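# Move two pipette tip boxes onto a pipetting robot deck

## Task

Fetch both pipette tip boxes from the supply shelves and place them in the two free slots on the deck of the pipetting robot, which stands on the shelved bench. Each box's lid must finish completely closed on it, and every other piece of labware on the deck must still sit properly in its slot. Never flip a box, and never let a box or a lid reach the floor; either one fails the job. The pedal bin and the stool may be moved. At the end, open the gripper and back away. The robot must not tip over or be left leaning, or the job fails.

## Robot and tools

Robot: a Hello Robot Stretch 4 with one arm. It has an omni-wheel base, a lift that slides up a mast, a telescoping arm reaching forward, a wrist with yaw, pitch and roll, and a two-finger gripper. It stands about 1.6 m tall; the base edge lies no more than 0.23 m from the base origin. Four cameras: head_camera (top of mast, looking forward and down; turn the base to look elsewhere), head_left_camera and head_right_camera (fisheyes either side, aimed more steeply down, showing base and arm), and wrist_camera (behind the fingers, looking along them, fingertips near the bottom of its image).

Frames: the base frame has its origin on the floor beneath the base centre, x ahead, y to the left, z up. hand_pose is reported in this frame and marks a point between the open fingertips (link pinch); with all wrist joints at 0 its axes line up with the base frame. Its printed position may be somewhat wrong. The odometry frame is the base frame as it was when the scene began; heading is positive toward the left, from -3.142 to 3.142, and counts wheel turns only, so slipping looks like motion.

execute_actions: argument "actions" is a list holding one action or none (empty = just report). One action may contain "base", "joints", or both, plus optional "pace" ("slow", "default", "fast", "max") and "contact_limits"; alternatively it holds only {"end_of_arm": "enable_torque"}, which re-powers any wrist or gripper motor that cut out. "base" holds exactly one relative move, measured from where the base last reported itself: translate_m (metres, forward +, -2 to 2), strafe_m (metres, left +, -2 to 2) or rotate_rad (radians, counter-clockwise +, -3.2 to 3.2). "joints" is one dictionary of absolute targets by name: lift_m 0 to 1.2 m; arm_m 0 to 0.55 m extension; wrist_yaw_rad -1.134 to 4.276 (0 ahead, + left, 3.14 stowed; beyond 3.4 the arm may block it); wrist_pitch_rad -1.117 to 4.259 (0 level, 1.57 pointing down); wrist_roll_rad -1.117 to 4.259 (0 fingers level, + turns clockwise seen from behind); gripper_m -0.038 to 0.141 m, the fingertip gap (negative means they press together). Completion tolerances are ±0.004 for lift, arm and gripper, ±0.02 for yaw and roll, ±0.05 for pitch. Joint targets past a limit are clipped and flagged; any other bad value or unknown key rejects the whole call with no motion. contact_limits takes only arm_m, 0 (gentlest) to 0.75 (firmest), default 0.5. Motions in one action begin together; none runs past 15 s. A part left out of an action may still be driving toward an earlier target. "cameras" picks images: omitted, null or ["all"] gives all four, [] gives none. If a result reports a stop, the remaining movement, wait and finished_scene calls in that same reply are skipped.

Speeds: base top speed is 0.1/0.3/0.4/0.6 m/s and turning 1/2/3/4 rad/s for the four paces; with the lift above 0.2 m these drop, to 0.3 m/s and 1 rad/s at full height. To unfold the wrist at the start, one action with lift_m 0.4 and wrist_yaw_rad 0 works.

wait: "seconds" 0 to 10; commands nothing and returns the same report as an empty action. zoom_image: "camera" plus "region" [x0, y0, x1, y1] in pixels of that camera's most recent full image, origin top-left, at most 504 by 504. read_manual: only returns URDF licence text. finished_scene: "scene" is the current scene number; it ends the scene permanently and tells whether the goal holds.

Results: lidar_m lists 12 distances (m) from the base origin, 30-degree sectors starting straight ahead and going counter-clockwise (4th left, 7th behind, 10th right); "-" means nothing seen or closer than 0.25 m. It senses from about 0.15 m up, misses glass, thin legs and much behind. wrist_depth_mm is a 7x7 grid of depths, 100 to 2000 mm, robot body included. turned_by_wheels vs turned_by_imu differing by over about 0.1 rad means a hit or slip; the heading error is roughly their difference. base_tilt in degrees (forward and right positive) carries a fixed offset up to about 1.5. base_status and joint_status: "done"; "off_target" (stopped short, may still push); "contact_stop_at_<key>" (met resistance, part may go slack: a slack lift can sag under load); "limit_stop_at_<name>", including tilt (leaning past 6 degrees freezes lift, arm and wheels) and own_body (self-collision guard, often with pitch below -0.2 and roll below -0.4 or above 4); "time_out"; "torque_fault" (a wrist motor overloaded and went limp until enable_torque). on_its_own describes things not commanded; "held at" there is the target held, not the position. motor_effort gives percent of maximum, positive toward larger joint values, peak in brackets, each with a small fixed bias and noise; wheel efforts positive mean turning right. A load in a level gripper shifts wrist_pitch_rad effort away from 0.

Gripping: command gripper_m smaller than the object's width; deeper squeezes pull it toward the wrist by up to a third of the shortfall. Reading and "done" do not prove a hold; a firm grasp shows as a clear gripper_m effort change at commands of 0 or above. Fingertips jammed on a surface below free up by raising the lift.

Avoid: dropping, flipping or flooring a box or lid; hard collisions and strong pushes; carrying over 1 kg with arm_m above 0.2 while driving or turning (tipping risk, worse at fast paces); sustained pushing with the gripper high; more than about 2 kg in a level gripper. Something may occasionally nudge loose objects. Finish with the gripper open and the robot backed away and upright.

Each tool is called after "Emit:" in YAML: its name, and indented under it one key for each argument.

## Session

Emit:
execute_actions:
  actions: []

Scene clock: 0.00 s.
base_odometry: x=+0.000 y=+0.000 heading=+0.000 (m, m, rad; odometry frame)
turned_by_wheels: +0.000 (rad since the last result)
turned_by_imu: +0.000 (rad since the last result)
base_tilt: forward=+0.6 right=+0.1 (deg)
lidar_m: 1.43 1.71 1.70 2.19 1.41 1.42 1.65 1.80 1.79 1.41 1.21 1.21
base_status: not commanded
joint_positions: lift_m=+0.190 arm_m=+0.000 wrist_yaw_rad=+3.185 wrist_pitch_rad=+0.018 wrist_roll_rad=+0.018 gripper_m=+0.057
joint_status: not commanded
motor_effort: lift_m=+19 arm_m=-1 wrist_yaw_rad=+1 wrist_pitch_rad=-5 wrist_roll_rad=+2 gripper_m=-2 wheel_0=+0 wheel_1=+0 wheel_2=+1 (%)
hand_pose: x=-0.1209 y=+0.0748 z=+0.3630 quat_wxyz=(-0.022, -0.009, +0.009, +1.000) (m; base frame)
wrist_depth_mm: - - 142 - - 1808 1576 / - - 139 - - 1537 1366 / - 106 138 - - 1808 1537 / - 123 139 - - 1708 1499 / 198 - - - 1808 1808 1537 / 206 1430 202 1499 209 1397 1336 / 206 904 917 140 960 1008 1042
pictures: head_camera, head_left_camera, head_right_camera, wrist_camera
camera_calibration (this result's frames):
wrist_camera: T_world_to_cam=[[-0.0772601, 0.996124, 0.0420448, -0.0897535], [-0.0387641, 0.0391378, -0.998482, 0.424467], [-0.996257, -0.0787726, 0.0355901, 0.09908], [0, 0, 0, 1]] pos_world=[0.108229, 0.0805978, 0.42407]
Images, in order (width x height): head_camera 420x560, head_left_camera 420x672, head_right_camera 420x672, wrist_camera 616x392.

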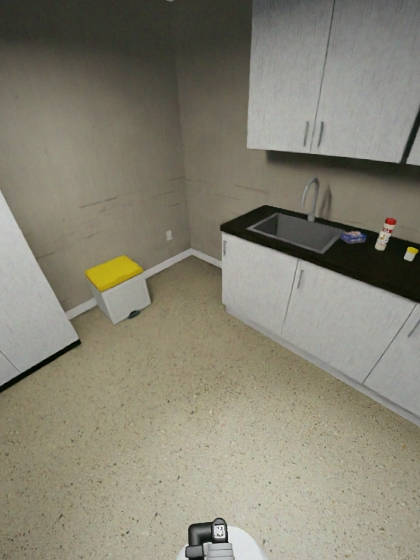

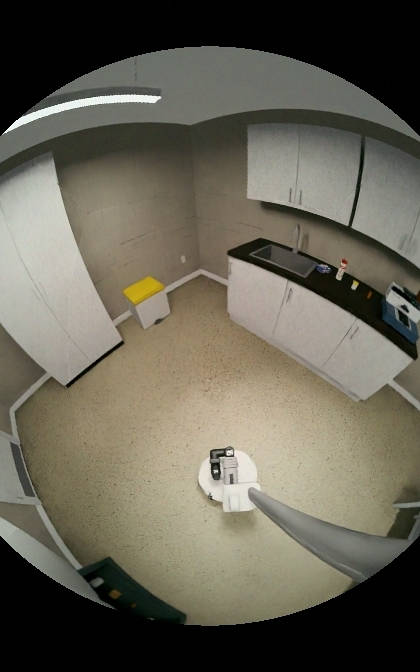

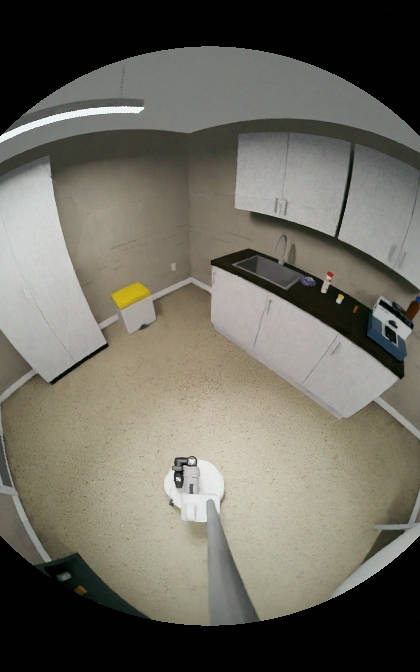

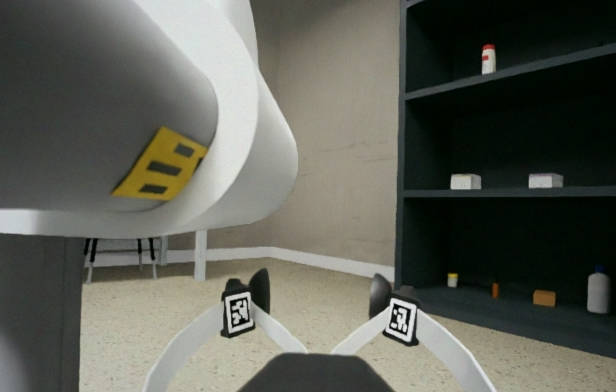

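Emit:
execute_actions:
  actions:
    - {"base":{"rotate_rad":2.36},"joints":{"lift_m":0.51,"wrist_yaw_rad":0,"wrist_pitch_rad":0.4,"gripper_m":0.14},"pace":"fast"}
  cameras: ["head_camera","wrist_camera","head_left_camera"]

Scene clock: 2.97 s.
base_odometry: x=+0.000 y=+0.000 heading=+2.360 (m, m, rad; odometry frame)
turned_by_wheels: +2.360 (rad since the last result)
turned_by_imu: +2.386 (rad since the last result)
base_tilt: forward=+0.6 right=+0.2 (deg)
lidar_m: 1.38 1.46 1.89 1.81 2.54 1.28 1.21 1.29 1.80 1.69 1.79 1.95
base_status: done
joint_positions: lift_m=+0.510 arm_m=+0.000 wrist_yaw_rad=+0.000 wrist_pitch_rad=+0.402 wrist_roll_rad=+0.018 gripper_m=+0.140
joint_status: all done
motor_effort: lift_m=+24(25) arm_m=-1(0) wrist_yaw_rad=+0(6) wrist_pitch_rad=-6(6) wrist_roll_rad=+1(1) gripper_m=+0(2) wheel_0=-1(8) wheel_1=+0(11) wheel_2=-1(16) (%)
hand_pose: x=+0.4366 y=-0.0873 z=+0.5750 quat_wxyz=(+0.980, +0.009, +0.200, -0.002) (m; base frame)
wrist_depth_mm: 1205 1464 1464 1464 1430 1397 1366 / 1255 1499 1464 1464 1499 1464 1464 / 1661 1430 1576 1576 1618 1576 1499 / 1756 1537 1708 1618 1661 1618 1618 / 1336 1336 1308 1366 1464 1464 1499 / 1042 1042 216 1118 1118 208 1118 / 891 878 904 141 904 866 931
pictures: head_camera, head_left_camera, wrist_camera
camera_calibration (this result's frames):
wrist_camera: T_world_to_cam=[[0.0473539, -0.998531, 0.0263384, -0.113714], [-0.339859, -0.040901, -0.939586, 0.754764], [0.939283, 0.0355417, -0.341297, 0.0157999], [0, 0, 0, 1]] pos_world=[0.247058, -0.0832382, 0.717554]
Images, in order (width x height): head_camera 420x560, head_left_camera 420x672, wrist_camera 616x392.

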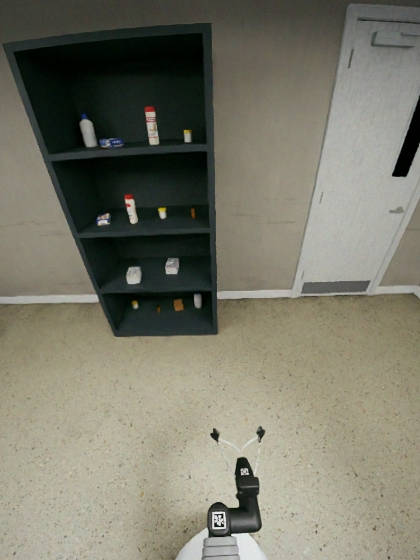

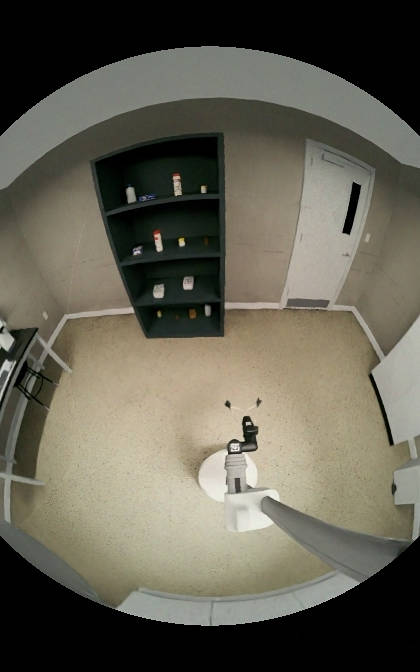

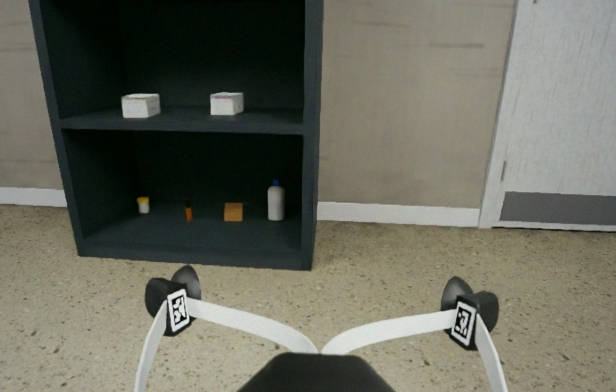

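Emit:
execute_actions:
  actions:
    - {"base":{"strafe_m":0.38},"pace":"fast"}
  cameras: []

Emit:
execute_actions:
  actions:
    - {"base":{"translate_m":0.72},"joints":{"arm_m":0.1},"pace":"fast"}
  cameras: ["head_camera","wrist_camera"]

Scene clock: 6.23 s.
base_odometry: x=-0.268 y=-0.270 heading=+2.360 (m, m, rad; odometry frame)
turned_by_wheels: +0.000 (rad since the last result)
turned_by_imu: +0.002 (rad since the last result)
base_tilt: forward=+0.6 right=+0.2 (deg)
lidar_m: 1.41 1.50 1.45 1.42 1.51 1.25 1.20 1.28 1.80 2.08 2.20 1.47
base_status: done
joint_positions: lift_m=+0.510 arm_m=+0.000 wrist_yaw_rad=+0.000 wrist_pitch_rad=+0.402 wrist_roll_rad=+0.018 gripper_m=+0.140
joint_status: not commanded
motor_effort: lift_m=+23(24) arm_m=+0(1) wrist_yaw_rad=+1(0) wrist_pitch_rad=-5(6) wrist_roll_rad=+2(2) gripper_m=+0(1) wheel_0=+3(13) wheel_1=-3(12) wheel_2=+0(3) (%)
hand_pose: x=+0.4366 y=-0.0874 z=+0.5750 quat_wxyz=(+0.980, +0.009, +0.200, -0.002) (m; base frame)
wrist_depth_mm: 1499 1537 1430 1464 1366 1397 1430 / 1661 1576 1537 1499 1464 1464 1430 / 1756 1661 1397 1576 1366 1576 1576 / 1808 1756 1576 1661 1537 1661 1618 / 1366 1397 1336 1308 1308 1464 1464 / 1060 1025 216 1098 1118 208 1098 / 878 891 891 141 904 878 917
pictures: none
No camera images: the call's "cameras" was empty. Leave "cameras" out to get every camera's image.

Scene clock: 9.33 s.
base_odometry: x=-0.779 y=+0.238 heading=+2.360 (m, m, rad; odometry frame)
turned_by_wheels: +0.000 (rad since the last result)
turned_by_imu: +0.000 (rad since the last result)
base_tilt: forward=+0.6 right=+0.2 (deg)
lidar_m: 0.68 0.73 1.73 1.41 1.48 2.67 1.95 2.05 2.18 2.11 1.62 0.70
base_status: done
joint_positions: lift_m=+0.510 arm_m=+0.099 wrist_yaw_rad=+0.000 wrist_pitch_rad=+0.402 wrist_roll_rad=+0.018 gripper_m=+0.140
joint_status: all done
motor_effort: lift_m=+23(23) arm_m=+5(7) wrist_yaw_rad=+1(2) wrist_pitch_rad=-4(5) wrist_roll_rad=+1(1) gripper_m=-2(1) wheel_0=-1(10) wheel_1=+1(10) wheel_2=+2(14) (%)
hand_pose: x=+0.5356 y=-0.0874 z=+0.5750 quat_wxyz=(+0.980, +0.009, +0.200, -0.002) (m; base frame)
wrist_depth_mm: 634 750 741 732 723 691 500 / 647 788 778 768 759 723 480 / 640 809 809 778 778 723 484 / 480 462 517 525 530 539 462 / 597 410 404 397 399 387 384 / 661 842 216 946 904 208 469 / 661 788 798 141 768 585 473
pictures: head_camera, wrist_camera
camera_calibration (this result's frames):
wrist_camera: T_world_to_cam=[[0.0470821, -0.998544, 0.0263375, -0.118327], [-0.339889, -0.0408083, -0.93958, 0.78843], [0.939286, 0.0352856, -0.341315, -0.0771332], [0, 0, 0, 1]] pos_world=[0.346, -0.0832589, 0.717583]
Images, in order (width x height): head_camera 420x560, wrist_camera 616x392.

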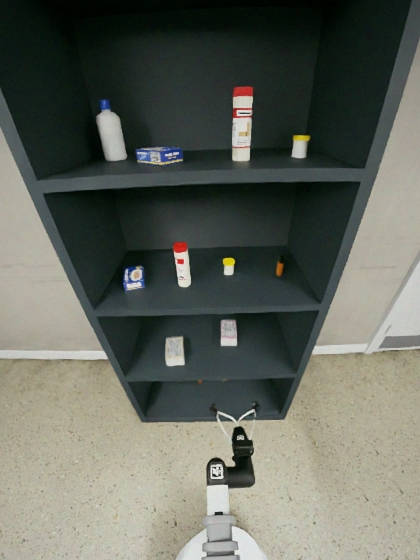

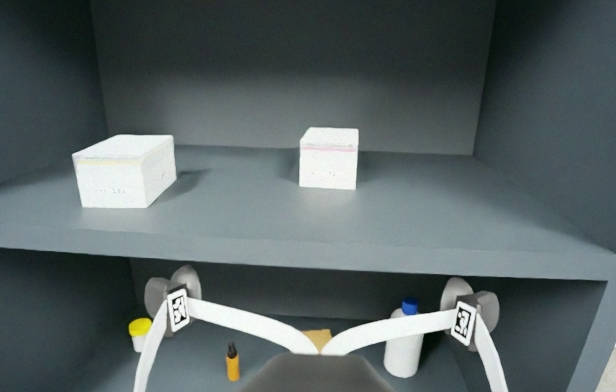

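Emit:
execute_actions:
  actions:
    - {"joints":{"arm_m":0.37,"lift_m":0.495}}
  cameras: ["wrist_camera"]

Scene clock: 11.87 s.
base_odometry: x=-0.779 y=+0.238 heading=+2.360 (m, m, rad; odometry frame)
turned_by_wheels: +0.000 (rad since the last result)
turned_by_imu: +0.001 (rad since the last result)
base_tilt: forward=+0.7 right=+0.1 (deg)
lidar_m: 0.67 0.72 1.76 1.40 1.47 2.66 1.95 2.03 2.17 2.11 1.63 0.71
base_status: not commanded
joint_positions: lift_m=+0.495 arm_m=+0.369 wrist_yaw_rad=+0.000 wrist_pitch_rad=+0.402 wrist_roll_rad=+0.018 gripper_m=+0.140
joint_status: all done
motor_effort: lift_m=+14(22) arm_m=+5(8) wrist_yaw_rad=+1(1) wrist_pitch_rad=-5(6) wrist_roll_rad=+2(2) gripper_m=-1(1) wheel_0=-1(1) wheel_1=+1(1) wheel_2=+2(2) (%)
hand_pose: x=+0.8055 y=-0.0874 z=+0.5608 quat_wxyz=(+0.980, +0.009, +0.200, -0.002) (m; base frame)
wrist_depth_mm: 508 504 492 484 477 473 462 / 535 525 512 508 500 492 473 / 564 554 544 539 525 517 492 / 445 466 473 320 452 492 455 / 297 327 334 298 303 342 343 / 250 241 216 260 262 208 262 / 206 206 209 142 211 207 214
pictures: wrist_camera
camera_calibration (this result's frames):
wrist_camera: T_world_to_cam=[[0.0471413, -0.998541, 0.0263403, -0.130696], [-0.339833, -0.0408291, -0.939599, 0.866793], [0.939304, 0.0353427, -0.341262, -0.335605], [0, 0, 0, 1]] pos_world=[0.61596, -0.0832543, 0.703352]
Images, in order (width x height): wrist_camera 616x392.

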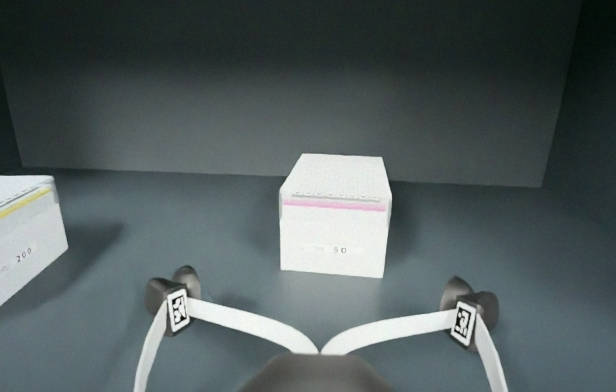

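Emit:
execute_actions:
  actions:
    - {"base":{"strafe_m":0.012},"joints":{"arm_m":0.482,"wrist_yaw_rad":-0.085},"pace":"slow","contact_limits":{"arm_m":0.2}}
  cameras: ["wrist_camera"]

Scene clock: 15.60 s.
base_odometry: x=-0.787 y=+0.229 heading=+2.360 (m, m, rad; odometry frame)
turned_by_wheels: +0.000 (rad since the last result)
turned_by_imu: +0.001 (rad since the last result)
base_tilt: forward=+0.7 right=+0.0 (deg)
lidar_m: 0.68 0.71 1.76 1.38 1.49 2.67 1.95 2.05 2.21 2.13 1.63 0.71
base_status: done
joint_positions: lift_m=+0.495 arm_m=+0.481 wrist_yaw_rad=-0.085 wrist_pitch_rad=+0.402 wrist_roll_rad=+0.018 gripper_m=+0.140
joint_status: all done
motor_effort: lift_m=+14(14) arm_m=+5(6) wrist_yaw_rad=+0(0) wrist_pitch_rad=-3(4) wrist_roll_rad=+1(1) gripper_m=+0(1) wheel_0=-3(2) wheel_1=+4(6) wheel_2=+0(1) (%)
contact_limits: arm_m 0.2
hand_pose: x=+0.9091 y=-0.1096 z=+0.5608 quat_wxyz=(+0.979, +0.017, +0.199, -0.043) (m; base frame)
wrist_depth_mm: 387 389 392 389 394 394 394 / 407 404 410 410 413 410 413 / 427 427 427 433 433 433 424 / 439 442 442 293 445 455 427 / 324 329 332 205 304 342 343 / 249 241 196 193 191 208 262 / 206 206 208 142 204 207 215
pictures: wrist_camera
camera_calibration (this result's frames):
wrist_camera: T_world_to_cam=[[-0.0378344, -0.998937, 0.0263402, -0.0805716], [-0.342072, -0.0118197, -0.939599, 0.906309], [0.938912, -0.0445594, -0.341261, -0.440536], [0, 0, 0, 1]] pos_world=[0.7206, -0.0894036, 0.703352]
Images, in order (width x height): wrist_camera 616x392.

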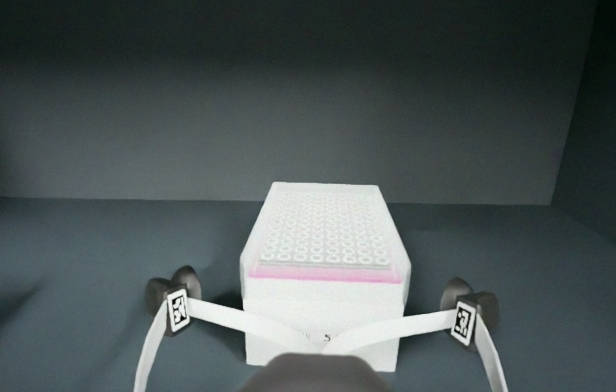

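Emit:
execute_actions:
  actions:
    - {"joints":{"lift_m":0.49,"wrist_yaw_rad":-0.1,"gripper_m":0.04}}
  cameras: []

Emit:
execute_actions:
  actions:
    - {"joints":{"lift_m":0.53},"pace":"slow"}
  cameras: ["wrist_camera"]

Scene clock: 18.40 s.
base_odometry: x=-0.787 y=+0.229 heading=+2.360 (m, m, rad; odometry frame)
turned_by_wheels: +0.000 (rad since the last result)
turned_by_imu: +0.001 (rad since the last result)
base_tilt: forward=+0.7 right=+0.2 (deg)
lidar_m: 0.68 0.71 1.74 1.38 1.48 2.67 1.95 2.05 2.17 2.12 1.64 0.71
base_status: not commanded
joint_positions: lift_m=+0.490 arm_m=+0.481 wrist_yaw_rad=-0.100 wrist_pitch_rad=+0.403 wrist_roll_rad=+0.018 gripper_m=+0.040
joint_status: all done
motor_effort: lift_m=+14(14) arm_m=+5(5) wrist_yaw_rad=+0(1) wrist_pitch_rad=-9(8) wrist_roll_rad=+1(1) gripper_m=-16(16) wheel_0=-3(3) wheel_1=+4(4) wheel_2=+0(0) (%)
hand_pose: x=+0.9074 y=-0.1134 z=+0.5555 quat_wxyz=(+0.978, +0.019, +0.200, -0.051) (m; base frame)
wrist_depth_mm: 384 387 387 392 394 397 399 / 402 404 410 413 415 415 415 / 424 427 430 433 439 436 430 / 436 442 442 270 449 455 415 / 310 315 319 183 223 330 330 / 240 243 183 180 181 252 252 / 198 195 194 186 189 172 208
pictures: none
No camera images: the call's "cameras" was empty. Leave "cameras" out to get every camera's image.

Scene clock: 19.57 s.
base_odometry: x=-0.787 y=+0.229 heading=+2.360 (m, m, rad; odometry frame)
turned_by_wheels: +0.000 (rad since the last result)
turned_by_imu: +0.000 (rad since the last result)
base_tilt: forward=+0.6 right=+0.1 (deg)
lidar_m: 0.68 0.73 1.73 1.39 1.49 2.67 1.95 2.03 2.20 2.12 1.61 0.73
base_status: not commanded
joint_positions: lift_m=+0.530 arm_m=+0.481 wrist_yaw_rad=-0.100 wrist_pitch_rad=+0.403 wrist_roll_rad=+0.018 gripper_m=+0.040
joint_status: all done
motor_effort: lift_m=+25(25) arm_m=+5(5) wrist_yaw_rad=+0(0) wrist_pitch_rad=-8(9) wrist_roll_rad=+2(2) gripper_m=-16(15) wheel_0=-3(2) wheel_1=+4(4) wheel_2=+0(0) (%)
hand_pose: x=+0.9073 y=-0.1134 z=+0.5945 quat_wxyz=(+0.978, +0.019, +0.200, -0.051) (m; base frame)
wrist_depth_mm: 382 387 387 392 394 397 399 / 402 404 407 410 413 418 418 / 424 427 430 433 436 439 430 / 449 449 452 268 459 462 436 / 387 392 397 183 222 413 413 / 298 304 182 180 181 314 314 / 247 242 242 186 212 172 262
pictures: wrist_camera
camera_calibration (this result's frames):
wrist_camera: T_world_to_cam=[[-0.0525651, -0.998272, 0.0262698, -0.0718148], [-0.343612, -0.0066191, -0.939088, 0.938995], [0.937639, -0.0583899, -0.34267, -0.427087], [0, 0, 0, 1]] pos_world=[0.719329, -0.0904129, 0.737336]
Images, in order (width x height): wrist_camera 616x392.

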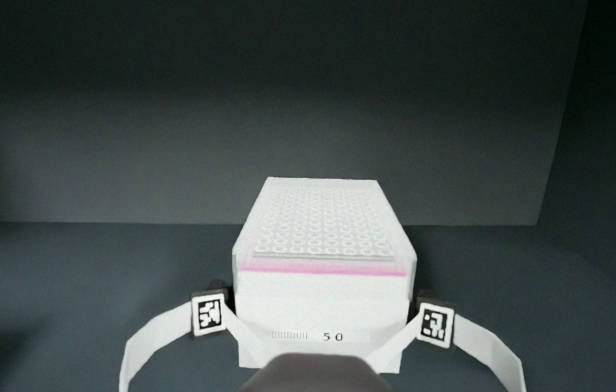

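Emit:
execute_actions:
  actions:
    - {"base":{"translate_m":-0.6},"joints":{"arm_m":0.05}}
  cameras: []

Emit:
execute_actions:
  actions:
    - {"base":{"rotate_rad":1.52},"joints":{"wrist_yaw_rad":-0.015,"lift_m":0.8},"pace":"slow"}
  cameras: []

Emit:
execute_actions:
  actions:
    - {"base":{"translate_m":0.75}}
  cameras: ["head_camera","wrist_camera"]

Scene clock: 24.13 s.
base_odometry: x=-0.361 y=-0.193 heading=+2.360 (m, m, rad; odometry frame)
turned_by_wheels: +0.000 (rad since the last result)
turned_by_imu: +0.002 (rad since the last result)
base_tilt: forward=+0.7 right=+0.1 (deg)
lidar_m: 0.55 1.35 1.46 1.40 1.48 2.05 1.34 1.38 1.97 2.10 2.44 1.32
base_status: done
joint_positions: lift_m=+0.530 arm_m=+0.051 wrist_yaw_rad=-0.100 wrist_pitch_rad=+0.404 wrist_roll_rad=+0.018 gripper_m=+0.040
joint_status: all done
motor_effort: lift_m=+24(25) arm_m=-5(6) wrist_yaw_rad=+1(1) wrist_pitch_rad=-10(10) wrist_roll_rad=+2(2) gripper_m=-15(15) wheel_0=-2(5) wheel_1=-1(7) wheel_2=+3(16) (%)
hand_pose: x=+0.4770 y=-0.1135 z=+0.5945 quat_wxyz=(+0.978, +0.019, +0.200, -0.051) (m; base frame)
wrist_depth_mm: 1308 1118 1281 1308 1229 1366 1366 / 1366 1138 1336 1366 1336 1397 1397 / 1430 1078 1336 1366 1229 1464 1499 / 1499 1255 1499 268 1229 1618 1576 / 1430 1281 1255 183 223 1499 1499 / 1098 1098 183 180 181 1160 1138 / 891 891 878 186 530 172 946
pictures: none
No camera images: the call's "cameras" was empty. Leave "cameras" out to get every camera's image.

Scene clock: 26.97 s.
base_odometry: x=-0.362 y=-0.193 heading=-2.404 (m, m, rad; odometry frame)
turned_by_wheels: +1.519 (rad since the last result)
turned_by_imu: +1.536 (rad since the last result)
base_tilt: forward=+0.7 right=+0.3 (deg)
lidar_m: 0.56 1.48 2.04 1.34 1.40 1.92 2.11 2.19 1.34 1.28 1.33 1.47
base_status: done
joint_positions: lift_m=+0.800 arm_m=+0.051 wrist_yaw_rad=-0.015 wrist_pitch_rad=+0.404 wrist_roll_rad=+0.018 gripper_m=+0.040
joint_status: all done
motor_effort: lift_m=+25(26) arm_m=-5(4) wrist_yaw_rad=+0(4) wrist_pitch_rad=-9(11) wrist_roll_rad=+2(2) gripper_m=-17(15) wheel_0=-4(7) wheel_1=-4(9) wheel_2=-3(11) (%)
hand_pose: x=+0.4857 y=-0.0913 z=+0.8645 quat_wxyz=(+0.980, +0.010, +0.200, -0.009) (m; base frame)
wrist_depth_mm: 1756 1708 1661 1661 1661 1366 1708 / 1808 1808 1808 1756 1708 1708 1756 / 1863 1182 1160 1160 1138 1255 1808 / - - - 268 1464 1863 1863 / 1921 1863 1921 183 222 1921 - / 1464 1430 182 180 181 1499 1576 / 1229 1205 1182 186 683 172 1281
pictures: none
No camera images: the call's "cameras" was empty. Leave "cameras" out to get every camera's image.

Scene clock: 30.93 s.
base_odometry: x=-0.916 y=-0.698 heading=-2.404 (m, m, rad; odometry frame)
turned_by_wheels: +0.000 (rad since the last result)
turned_by_imu: -0.001 (rad since the last result)
base_tilt: forward=+0.7 right=+0.3 (deg)
lidar_m: 0.57 0.68 0.94 1.72 1.41 1.94 2.88 2.55 1.31 1.31 0.95 0.68
base_status: done
joint_positions: lift_m=+0.800 arm_m=+0.051 wrist_yaw_rad=-0.015 wrist_pitch_rad=+0.403 wrist_roll_rad=+0.018 gripper_m=+0.040
joint_status: not commanded
motor_effort: lift_m=+24(25) arm_m=-4(4) wrist_yaw_rad=+1(0) wrist_pitch_rad=-9(10) wrist_roll_rad=+2(2) gripper_m=-14(14) wheel_0=+1(6) wheel_1=+1(7) wheel_2=+0(10) (%)
hand_pose: x=+0.4857 y=-0.0914 z=+0.8646 quat_wxyz=(+0.980, +0.010, +0.200, -0.009) (m; base frame)
wrist_depth_mm: 1042 1042 1025 1025 1025 1008 580 / 1078 1098 1060 1060 1060 1060 591 / 1138 1118 1118 668 1078 1118 615 / 661 621 549 268 621 634 627 / 466 455 459 183 223 473 500 / 484 477 182 180 181 424 466 / 1229 1182 1229 186 473 172 1281
pictures: head_camera, wrist_camera
camera_calibration (this result's frames):
wrist_camera: T_world_to_cam=[[0.0321451, -0.999138, 0.0262633, -0.120304], [-0.341904, -0.035684, -0.939057, 1.04436], [0.939185, 0.0212066, -0.342756, 0.0686438], [0, 0, 0, 1]] pos_world=[0.296469, -0.084389, 1.0074]
Images, in order (width x height): head_camera 420x560, wrist_camera 616x392.

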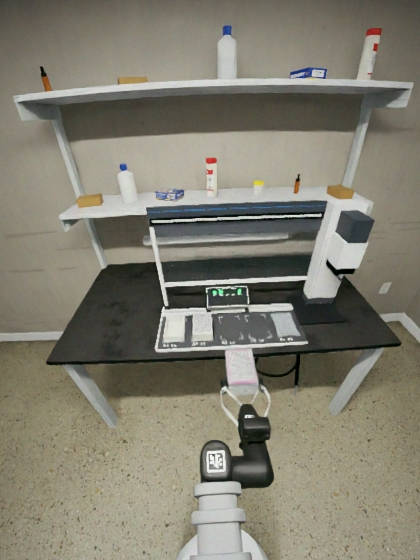

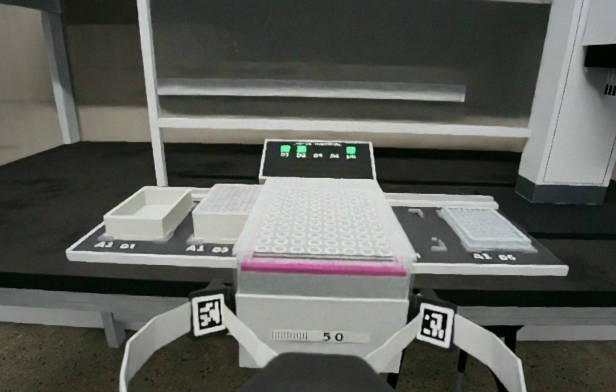

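Emit:
execute_actions:
  actions:
    - {"joints":{"arm_m":0.24,"lift_m":0.768}}
  cameras: ["wrist_camera"]

Scene clock: 34.07 s.
base_odometry: x=-0.916 y=-0.698 heading=-2.404 (m, m, rad; odometry frame)
turned_by_wheels: +0.000 (rad since the last result)
turned_by_imu: +0.001 (rad since the last result)
base_tilt: forward=+0.7 right=+0.1 (deg)
lidar_m: 0.65 0.67 0.93 1.73 1.40 1.90 2.87 2.56 1.35 1.31 0.93 0.69
base_status: not commanded
joint_positions: lift_m=+0.768 arm_m=+0.239 wrist_yaw_rad=-0.015 wrist_pitch_rad=+0.403 wrist_roll_rad=+0.018 gripper_m=+0.040
joint_status: all done
motor_effort: lift_m=+15(23) arm_m=+5(5) wrist_yaw_rad=+0(1) wrist_pitch_rad=-9(8) wrist_roll_rad=+1(2) gripper_m=-16(14) wheel_0=+1(1) wheel_1=+1(1) wheel_2=+0(0) (%)
hand_pose: x=+0.6740 y=-0.0914 z=+0.8334 quat_wxyz=(+0.980, +0.010, +0.200, -0.009) (m; base frame)
wrist_depth_mm: 866 878 866 866 854 842 854 / 904 891 891 878 878 891 878 / 891 788 878 484 931 917 917 / 580 585 549 268 459 621 627 / 359 327 312 183 222 407 407 / 294 293 182 180 181 310 310 / 259 255 254 186 219 172 259
pictures: wrist_camera
camera_calibration (this result's frames):
wrist_camera: T_world_to_cam=[[0.0322275, -0.999135, 0.0262668, -0.125573], [-0.34183, -0.0357138, -0.939083, 1.07941], [0.939209, 0.0212855, -0.342685, -0.118966], [0, 0, 0, 1]] pos_world=[0.484755, -0.0843826, 0.976187]
Images, in order (width x height): wrist_camera 616x392.

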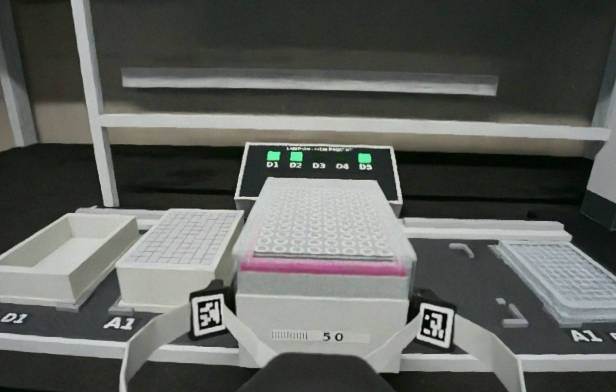

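Emit:
execute_actions:
  actions:
    - {"joints":{"arm_m":0.336,"lift_m":0.752},"pace":"slow"}
  cameras: []

Emit:
execute_actions:
  actions:
    - {"joints":{"lift_m":0.741},"pace":"slow"}
  cameras: ["wrist_camera"]

Emit:
zoom_image:
  camera: "wrist_camera"
  region: [120, 200, 480, 392]

Scene clock: 37.97 s.
base_odometry: x=-0.916 y=-0.698 heading=-2.404 (m, m, rad; odometry frame)
turned_by_wheels: +0.000 (rad since the last result)
turned_by_imu: +0.001 (rad since the last result)
base_tilt: forward=+0.6 right=+0.1 (deg)
lidar_m: 0.66 0.69 0.94 1.73 1.43 1.93 2.89 2.55 1.33 1.32 0.95 0.66
base_status: not commanded
joint_positions: lift_m=+0.752 arm_m=+0.335 wrist_yaw_rad=-0.015 wrist_pitch_rad=+0.403 wrist_roll_rad=+0.018 gripper_m=+0.040
joint_status: all done
motor_effort: lift_m=+15(14) arm_m=+5(5) wrist_yaw_rad=+0(1) wrist_pitch_rad=-9(7) wrist_roll_rad=+2(3) gripper_m=-15(16) wheel_0=+1(1) wheel_1=+1(1) wheel_2=+0(0) (%)
hand_pose: x=+0.7700 y=-0.0914 z=+0.8174 quat_wxyz=(+0.980, +0.010, +0.200, -0.009) (m; base frame)
wrist_depth_mm: 778 778 778 778 778 768 768 / 820 831 820 798 798 788 798 / 750 809 715 387 397 831 831 / 492 535 375 268 366 574 580 / 309 277 297 183 223 357 355 / 235 213 183 180 181 285 286 / 198 194 216 185 198 172 240
pictures: none
No camera images: the call's "cameras" was empty. Leave "cameras" out to get every camera's image.

Scene clock: 38.73 s.
base_odometry: x=-0.916 y=-0.698 heading=-2.404 (m, m, rad; odometry frame)
turned_by_wheels: +0.000 (rad since the last result)
turned_by_imu: +0.000 (rad since the last result)
base_tilt: forward=+0.7 right=+0.1 (deg)
lidar_m: 0.64 0.68 0.94 1.73 1.42 1.91 2.86 2.56 1.34 1.33 0.95 0.69
base_status: not commanded
joint_positions: lift_m=+0.741 arm_m=+0.335 wrist_yaw_rad=-0.015 wrist_pitch_rad=+0.403 wrist_roll_rad=+0.018 gripper_m=+0.040
joint_status: all done
motor_effort: lift_m=+14(14) arm_m=+5(5) wrist_yaw_rad=+1(1) wrist_pitch_rad=-9(10) wrist_roll_rad=+2(1) gripper_m=-17(14) wheel_0=+1(1) wheel_1=+1(1) wheel_2=+0(0) (%)
hand_pose: x=+0.7700 y=-0.0914 z=+0.8064 quat_wxyz=(+0.980, +0.010, +0.200, -0.009) (m; base frame)
wrist_depth_mm: 788 788 788 778 768 768 759 / 809 750 750 750 798 788 809 / 750 854 676 384 394 809 831 / 462 508 359 267 342 535 544 / 303 254 272 183 223 340 340 / 198 196 183 180 181 270 267 / 196 194 206 186 195 172 220
pictures: wrist_camera
camera_calibration (this result's frames):
wrist_camera: T_world_to_cam=[[0.0321508, -0.999138, 0.0262663, -0.127919], [-0.341841, -0.0356874, -0.93908, 1.08688], [0.939208, 0.0212132, -0.342694, -0.218353], [0, 0, 0, 1]] pos_world=[0.580733, -0.0843884, 0.9492]
Images, in order (width x height): wrist_camera 616x392.

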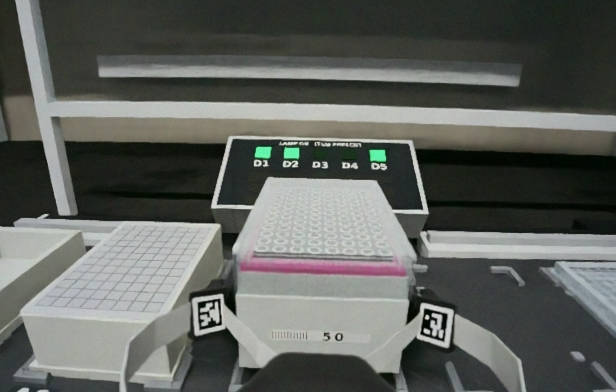

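Region (120, 200, 480, 392) of wrist_camera's 616x392 image, scaled by 1.400; it fills the top 269 rows of this view, and the rest is white.

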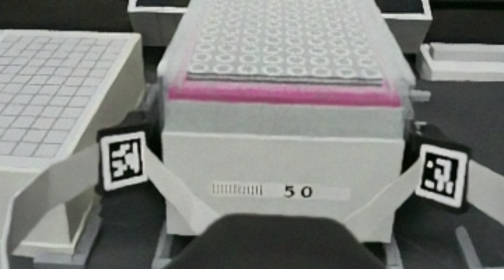

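Emit:
execute_actions:
  actions:
    - {"base":{"translate_m":-0.004},"joints":{"lift_m":0.737},"pace":"slow"}
  cameras: ["wrist_camera"]

Emit:
zoom_image:
  camera: "wrist_camera"
  region: [120, 200, 480, 392]

Scene clock: 40.60 s.
base_odometry: x=-0.914 y=-0.695 heading=-2.404 (m, m, rad; odometry frame)
turned_by_wheels: +0.000 (rad since the last result)
turned_by_imu: +0.000 (rad since the last result)
base_tilt: forward=+0.7 right=+0.1 (deg)
lidar_m: 0.66 0.68 0.96 1.74 1.42 1.93 2.86 2.54 1.34 1.29 0.94 0.68
base_status: done
joint_positions: lift_m=+0.737 arm_m=+0.335 wrist_yaw_rad=-0.015 wrist_pitch_rad=+0.403 wrist_roll_rad=+0.018 gripper_m=+0.040
joint_status: all done
motor_effort: lift_m=+15(14) arm_m=+5(5) wrist_yaw_rad=+0(0) wrist_pitch_rad=-9(8) wrist_roll_rad=+2(2) gripper_m=-15(15) wheel_0=-2(2) wheel_1=-3(4) wheel_2=+3(7) (%)
hand_pose: x=+0.7700 y=-0.0914 z=+0.8024 quat_wxyz=(+0.980, +0.010, +0.200, -0.009) (m; base frame)
wrist_depth_mm: 788 788 778 788 778 768 768 / 831 750 750 750 741 798 820 / 732 854 854 392 387 809 842 / 452 496 353 268 345 530 535 / 286 247 266 183 223 343 342 / 196 193 182 180 181 264 263 / 197 197 202 186 191 172 215
pictures: wrist_camera
camera_calibration (this result's frames):
wrist_camera: T_world_to_cam=[[0.0321506, -0.999138, 0.0262664, -0.127814], [-0.341841, -0.0356874, -0.93908, 1.08314], [0.939208, 0.021213, -0.342694, -0.219743], [0, 0, 0, 1]] pos_world=[0.580754, -0.0843884, 0.945204]
Images, in order (width x height): wrist_camera 616x392.

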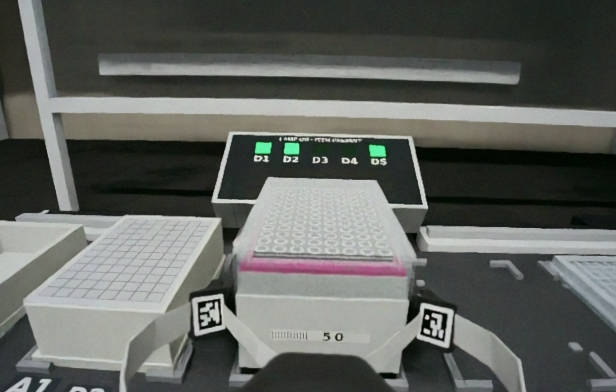

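Region (120, 200, 480, 392) of wrist_camera's 616x392 image, scaled by 1.400; it fills the top 269 rows of this view, and the rest is white.

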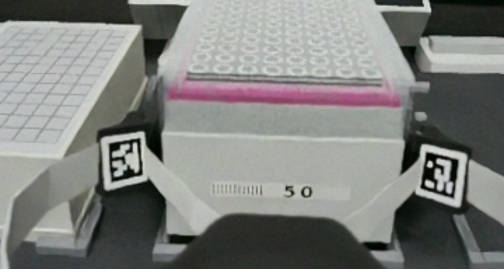

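Emit:
execute_actions:
  actions:
    - {"joints":{"lift_m":0.728},"pace":"slow"}
  cameras: ["wrist_camera"]

Scene clock: 42.13 s.
base_odometry: x=-0.914 y=-0.695 heading=-2.404 (m, m, rad; odometry frame)
turned_by_wheels: +0.000 (rad since the last result)
turned_by_imu: +0.000 (rad since the last result)
base_tilt: forward=+0.7 right=+0.1 (deg)
lidar_m: 0.66 0.68 0.96 1.72 1.42 1.92 2.88 2.54 1.34 1.32 0.92 0.68
base_status: not commanded
joint_positions: lift_m=+0.729 arm_m=+0.335 wrist_yaw_rad=-0.015 wrist_pitch_rad=+0.400 wrist_roll_rad=+0.018 gripper_m=+0.040
joint_status: all done
motor_effort: lift_m=+13(15) arm_m=+5(5) wrist_yaw_rad=+0(1) wrist_pitch_rad=+0(10) wrist_roll_rad=+2(1) gripper_m=-15(16) wheel_0=-2(2) wheel_1=-3(3) wheel_2=+3(3) (%)
hand_pose: x=+0.7704 y=-0.0914 z=+0.7943 quat_wxyz=(+0.980, +0.010, +0.199, -0.009) (m; base frame)
wrist_depth_mm: 778 798 778 778 778 768 759 / 820 750 750 750 741 741 809 / 715 831 741 384 788 820 831 / 433 484 351 272 342 517 525 / 263 234 266 183 224 330 332 / 192 189 183 180 181 253 253 / 195 193 193 186 189 182 207
pictures: wrist_camera
camera_calibration (this result's frames):
wrist_camera: T_world_to_cam=[[0.0320719, -0.999137, 0.0264058, -0.127668], [-0.339056, -0.0357288, -0.940088, 1.07431], [0.940219, 0.0211973, -0.339909, -0.225824], [0, 0, 0, 1]] pos_world=[0.580668, -0.0843871, 0.936553]
Images, in order (width x height): wrist_camera 616x392.

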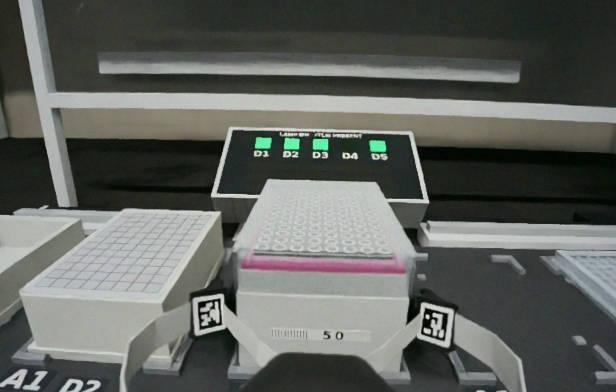

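Emit:
execute_actions:
  actions:
    - {"joints":{"gripper_m":0.055},"pace":"slow"}
  cameras: ["wrist_camera"]

Scene clock: 43.80 s.
base_odometry: x=-0.914 y=-0.695 heading=-2.404 (m, m, rad; odometry frame)
turned_by_wheels: +0.000 (rad since the last result)
turned_by_imu: +0.000 (rad since the last result)
base_tilt: forward=+0.6 right=+0.1 (deg)
lidar_m: 0.66 0.68 0.92 1.71 1.42 1.91 2.87 2.56 1.35 1.30 0.94 0.68
base_status: not commanded
joint_positions: lift_m=+0.728 arm_m=+0.335 wrist_yaw_rad=-0.016 wrist_pitch_rad=+0.403 wrist_roll_rad=+0.018 gripper_m=+0.055
joint_status: all done
motor_effort: lift_m=+14(14) arm_m=+5(5) wrist_yaw_rad=+4(3) wrist_pitch_rad=-8(9) wrist_roll_rad=+2(2) gripper_m=-11(17) wheel_0=-2(2) wheel_1=-2(3) wheel_2=+2(3) (%)
hand_pose: x=+0.7700 y=-0.0916 z=+0.7934 quat_wxyz=(+0.980, +0.010, +0.200, -0.010) (m; base frame)
wrist_depth_mm: 778 778 778 778 768 778 768 / 809 820 809 732 741 741 798 / 699 798 707 379 392 831 842 / 427 473 347 268 340 500 512 / 250 229 264 188 285 325 327 / 191 190 185 183 183 249 249 / 194 191 193 191 190 193 204
pictures: wrist_camera
camera_calibration (this result's frames):
wrist_camera: T_world_to_cam=[[0.03116, -0.999169, 0.0262703, -0.127083], [-0.341799, -0.0353505, -0.939108, 1.07473], [0.939256, 0.0202835, -0.342617, -0.222971], [0, 0, 0, 1]] pos_world=[0.580727, -0.0844622, 0.936229]
Images, in order (width x height): wrist_camera 616x392.

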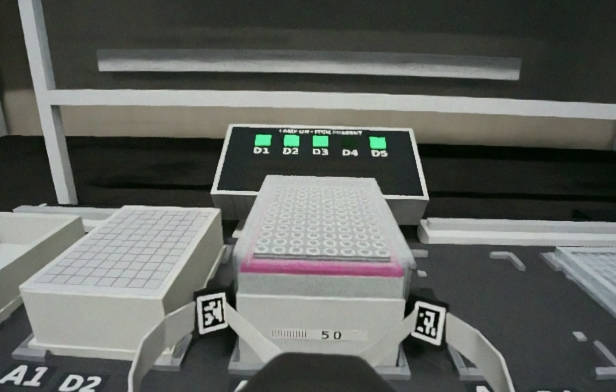

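Dropped in. Release.

Emit:
execute_actions:
  actions:
    - {"joints":{"gripper_m":0.097,"arm_m":0.328},"pace":"slow"}
  cameras: ["wrist_camera"]

Emit:
execute_actions:
  actions:
    - {"base":{"translate_m":-0.42},"joints":{"arm_m":0.0}}
  cameras: ["wrist_camera"]

Scene clock: 46.40 s.
base_odometry: x=-0.914 y=-0.695 heading=-2.404 (m, m, rad; odometry frame)
turned_by_wheels: +0.000 (rad since the last result)
turned_by_imu: +0.001 (rad since the last result)
base_tilt: forward=+0.6 right=+0.1 (deg)
lidar_m: 0.66 0.67 0.94 1.72 1.43 1.93 2.87 2.54 1.34 1.32 0.96 0.68
base_status: not commanded
joint_positions: lift_m=+0.728 arm_m=+0.329 wrist_yaw_rad=-0.015 wrist_pitch_rad=+0.402 wrist_roll_rad=+0.018 gripper_m=+0.097
joint_status: all done
motor_effort: lift_m=+14(14) arm_m=-5(5) wrist_yaw_rad=+2(5) wrist_pitch_rad=-3(10) wrist_roll_rad=+2(3) gripper_m=-1(11) wheel_0=-2(2) wheel_1=-2(2) wheel_2=+2(1) (%)
hand_pose: x=+0.7639 y=-0.0915 z=+0.7939 quat_wxyz=(+0.980, +0.010, +0.199, -0.009) (m; base frame)
wrist_depth_mm: 788 788 778 788 778 778 768 / 820 831 750 741 750 750 809 / 707 820 723 384 399 842 831 / 430 477 351 271 345 508 517 / 257 230 264 191 291 327 324 / 198 196 189 191 190 250 250 / 196 196 198 142 196 196 205
pictures: wrist_camera
camera_calibration (this result's frames):
wrist_camera: T_world_to_cam=[[0.0317262, -0.999149, 0.0263483, -0.127237], [-0.340215, -0.0355828, -0.939674, 1.07227], [0.939812, 0.0208482, -0.341055, -0.218674], [0, 0, 0, 1]] pos_world=[0.574351, -0.0844159, 0.936355]
Images, in order (width x height): wrist_camera 616x392.

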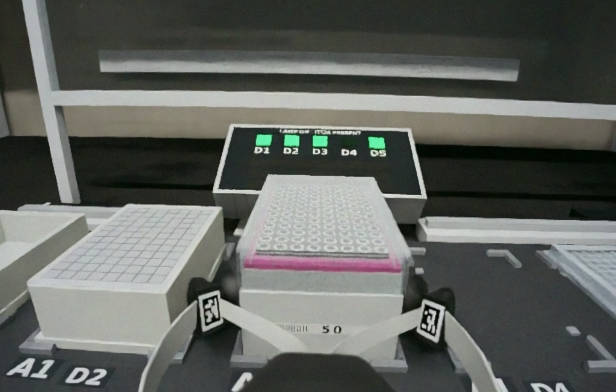

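Scene clock: 49.27 s.
base_odometry: x=-0.603 y=-0.413 heading=-2.404 (m, m, rad; odometry frame)
turned_by_wheels: +0.000 (rad since the last result)
turned_by_imu: +0.001 (rad since the last result)
base_tilt: forward=+0.7 right=+0.1 (deg)
lidar_m: 1.07 1.14 2.05 1.34 1.41 1.92 2.44 2.54 1.32 1.29 1.84 1.12
base_status: done
joint_positions: lift_m=+0.728 arm_m=+0.001 wrist_yaw_rad=-0.015 wrist_pitch_rad=+0.402 wrist_roll_rad=+0.018 gripper_m=+0.097
joint_status: all done
motor_effort: lift_m=+14(15) arm_m=-5(5) wrist_yaw_rad=+1(0) wrist_pitch_rad=-5(5) wrist_roll_rad=+3(2) gripper_m=-1(3) wheel_0=-1(6) wheel_1=-1(7) wheel_2=+1(11) (%)
hand_pose: x=+0.4360 y=-0.0914 z=+0.7937 quat_wxyz=(+0.980, +0.010, +0.200, -0.009) (m; base frame)
wrist_depth_mm: 1464 1499 1430 1430 1430 991 1430 / 1537 1499 1537 1464 1499 1042 1499 / 904 904 891 891 891 917 960 / 1708 1708 1708 1661 1138 1661 1281 / 1618 1708 1756 1756 1708 1661 1708 / 1281 1430 198 1464 216 1464 1336 / 1118 1138 1160 141 1182 1138 1160
pictures: wrist_camera
camera_calibration (this result's frames):
wrist_camera: T_world_to_cam=[[0.0319448, -0.999143, 0.0263292, -0.116855], [-0.340588, -0.0356478, -0.939537, 0.960639], [0.93967, 0.0210459, -0.341435, 0.0898301], [0, 0, 0, 1]] pos_world=[0.246504, -0.0844006, 0.936303]
Images, in order (width x height): wrist_camera 616x392.

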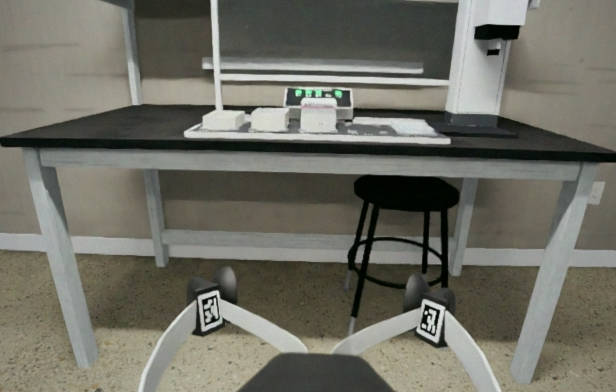

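Emit:
execute_actions:
  actions:
    - {"base":{"rotate_rad":-1.555},"joints":{"lift_m":0.495,"wrist_yaw_rad":0,"gripper_m":0.14},"pace":"fast"}
  cameras: []

Emit:
execute_actions:
  actions:
    - {"base":{"translate_m":0.6},"joints":{"arm_m":0.22},"pace":"fast"}
  cameras: ["head_camera","wrist_camera"]

Scene clock: 52.03 s.
base_odometry: x=-0.603 y=-0.413 heading=+2.324 (m, m, rad; odometry frame)
turned_by_wheels: -1.555 (rad since the last result)
turned_by_imu: -1.571 (rad since the last result)
base_tilt: forward=+0.7 right=+0.1 (deg)
lidar_m: 1.28 1.85 1.12 1.07 1.14 2.06 1.34 1.38 1.89 2.42 2.52 1.34
base_status: done
joint_positions: lift_m=+0.495 arm_m=+0.001 wrist_yaw_rad=+0.000 wrist_pitch_rad=+0.402 wrist_roll_rad=+0.018 gripper_m=+0.140
joint_status: all done
motor_effort: lift_m=+15(15) arm_m=-5(5) wrist_yaw_rad=+1(1) wrist_pitch_rad=-4(6) wrist_roll_rad=+1(1) gripper_m=+0(2) wheel_0=+2(12) wheel_1=+3(7) wheel_2=+1(8) (%)
hand_pose: x=+0.4373 y=-0.0874 z=+0.5607 quat_wxyz=(+0.980, +0.009, +0.200, -0.002) (m; base frame)
wrist_depth_mm: 1430 1397 1366 1336 1336 1281 1025 / 1464 1464 1464 1397 1397 1308 1397 / 1537 1537 1537 1499 1499 1160 1464 / 1618 1618 1618 1499 1537 1336 1537 / 1336 1366 1308 1255 1281 1229 1430 / 1042 1008 216 1098 1098 208 1098 / 866 878 878 141 891 866 891
pictures: none
No camera images: the call's "cameras" was empty. Leave "cameras" out to get every camera's image.

Scene clock: 54.80 s.
base_odometry: x=-1.013 y=+0.024 heading=+2.325 (m, m, rad; odometry frame)
turned_by_wheels: +0.000 (rad since the last result)
turned_by_imu: +0.000 (rad since the last result)
base_tilt: forward=+0.7 right=+0.2 (deg)
lidar_m: 0.68 1.24 1.68 1.08 1.13 1.57 1.93 2.01 2.53 2.44 0.99 0.72
base_status: done
joint_positions: lift_m=+0.495 arm_m=+0.219 wrist_yaw_rad=+0.000 wrist_pitch_rad=+0.402 wrist_roll_rad=+0.018 gripper_m=+0.140
joint_status: all done
motor_effort: lift_m=+15(15) arm_m=+5(6) wrist_yaw_rad=+1(2) wrist_pitch_rad=-4(5) wrist_roll_rad=+2(1) gripper_m=+0(0) wheel_0=+1(10) wheel_1=+1(8) wheel_2=+0(15) (%)
hand_pose: x=+0.6556 y=-0.0874 z=+0.5607 quat_wxyz=(+0.980, +0.009, +0.200, -0.002) (m; base frame)
wrist_depth_mm: 282 413 621 615 615 615 603 / 285 415 647 654 647 627 634 / 289 424 668 683 668 676 668 / 290 402 473 325 449 496 500 / 287 330 334 327 334 343 345 / 287 282 216 281 273 211 276 / 314 404 750 141 798 768 647
pictures: head_camera, wrist_camera
camera_calibration (this result's frames):
wrist_camera: T_world_to_cam=[[0.0471652, -0.99854, 0.0263353, -0.123632], [-0.339881, -0.0408343, -0.939581, 0.815776], [0.939285, 0.0353647, -0.341311, -0.194737], [0, 0, 0, 1]] pos_world=[0.466011, -0.0832526, 0.703279]
Images, in order (width x height): head_camera 420x560, wrist_camera 616x392.

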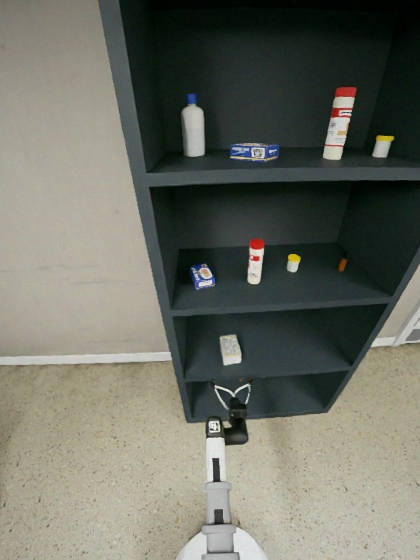

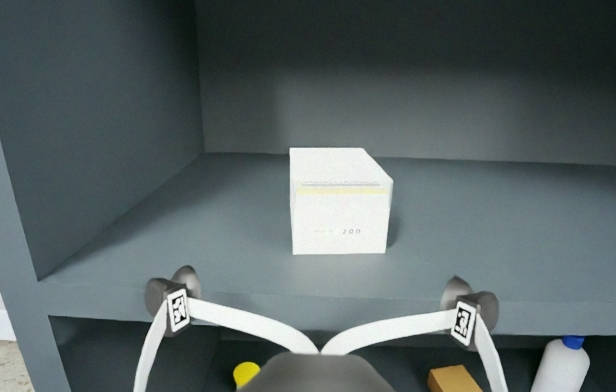

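Emit:
execute_actions:
  actions:
    - {"base":{"strafe_m":-0.04},"joints":{"arm_m":0.348,"wrist_yaw_rad":0.1},"pace":"slow","contact_limits":{"arm_m":0.2}}
  cameras: ["wrist_camera"]

Scene clock: 58.20 s.
base_odometry: x=-0.984 y=+0.052 heading=+2.325 (m, m, rad; odometry frame)
turned_by_wheels: +0.000 (rad since the last result)
turned_by_imu: +0.000 (rad since the last result)
base_tilt: forward=+0.6 right=+0.2 (deg)
lidar_m: 0.68 0.71 1.68 1.12 1.18 1.66 1.93 2.00 2.51 2.38 1.69 0.72
base_status: done
joint_positions: lift_m=+0.495 arm_m=+0.347 wrist_yaw_rad=+0.100 wrist_pitch_rad=+0.402 wrist_roll_rad=+0.018 gripper_m=+0.140
joint_status: all done
motor_effort: lift_m=+15(15) arm_m=+6(2) wrist_yaw_rad=+1(5) wrist_pitch_rad=-5(4) wrist_roll_rad=+1(1) gripper_m=-1(1) wheel_0=+2(4) wheel_1=-3(8) wheel_2=+0(1) (%)
contact_limits: arm_m 0.2
hand_pose: x=+0.7909 y=-0.0605 z=+0.5607 quat_wxyz=(+0.979, -0.001, +0.200, +0.047) (m; base frame)
wrist_depth_mm: 287 397 512 504 484 473 462 / 291 404 539 530 508 500 480 / 296 410 569 554 539 521 508 / 298 399 469 293 484 492 496 / 296 329 332 206 304 342 343 / 250 242 198 197 195 208 262 / 206 206 208 141 206 208 215
pictures: wrist_camera
camera_calibration (this result's frames):
wrist_camera: T_world_to_cam=[[0.146439, -0.988869, 0.0263351, -0.181089], [-0.334121, -0.0745016, -0.939581, 0.856275], [0.931085, 0.128792, -0.341312, -0.310656], [0, 0, 0, 1]] pos_world=[0.601865, -0.0752694, 0.703278]
Images, in order (width x height): wrist_camera 616x392.

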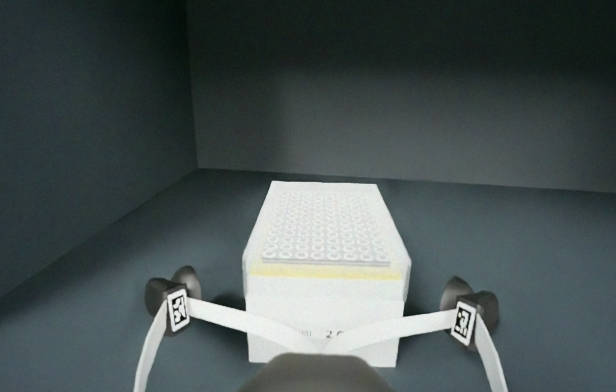

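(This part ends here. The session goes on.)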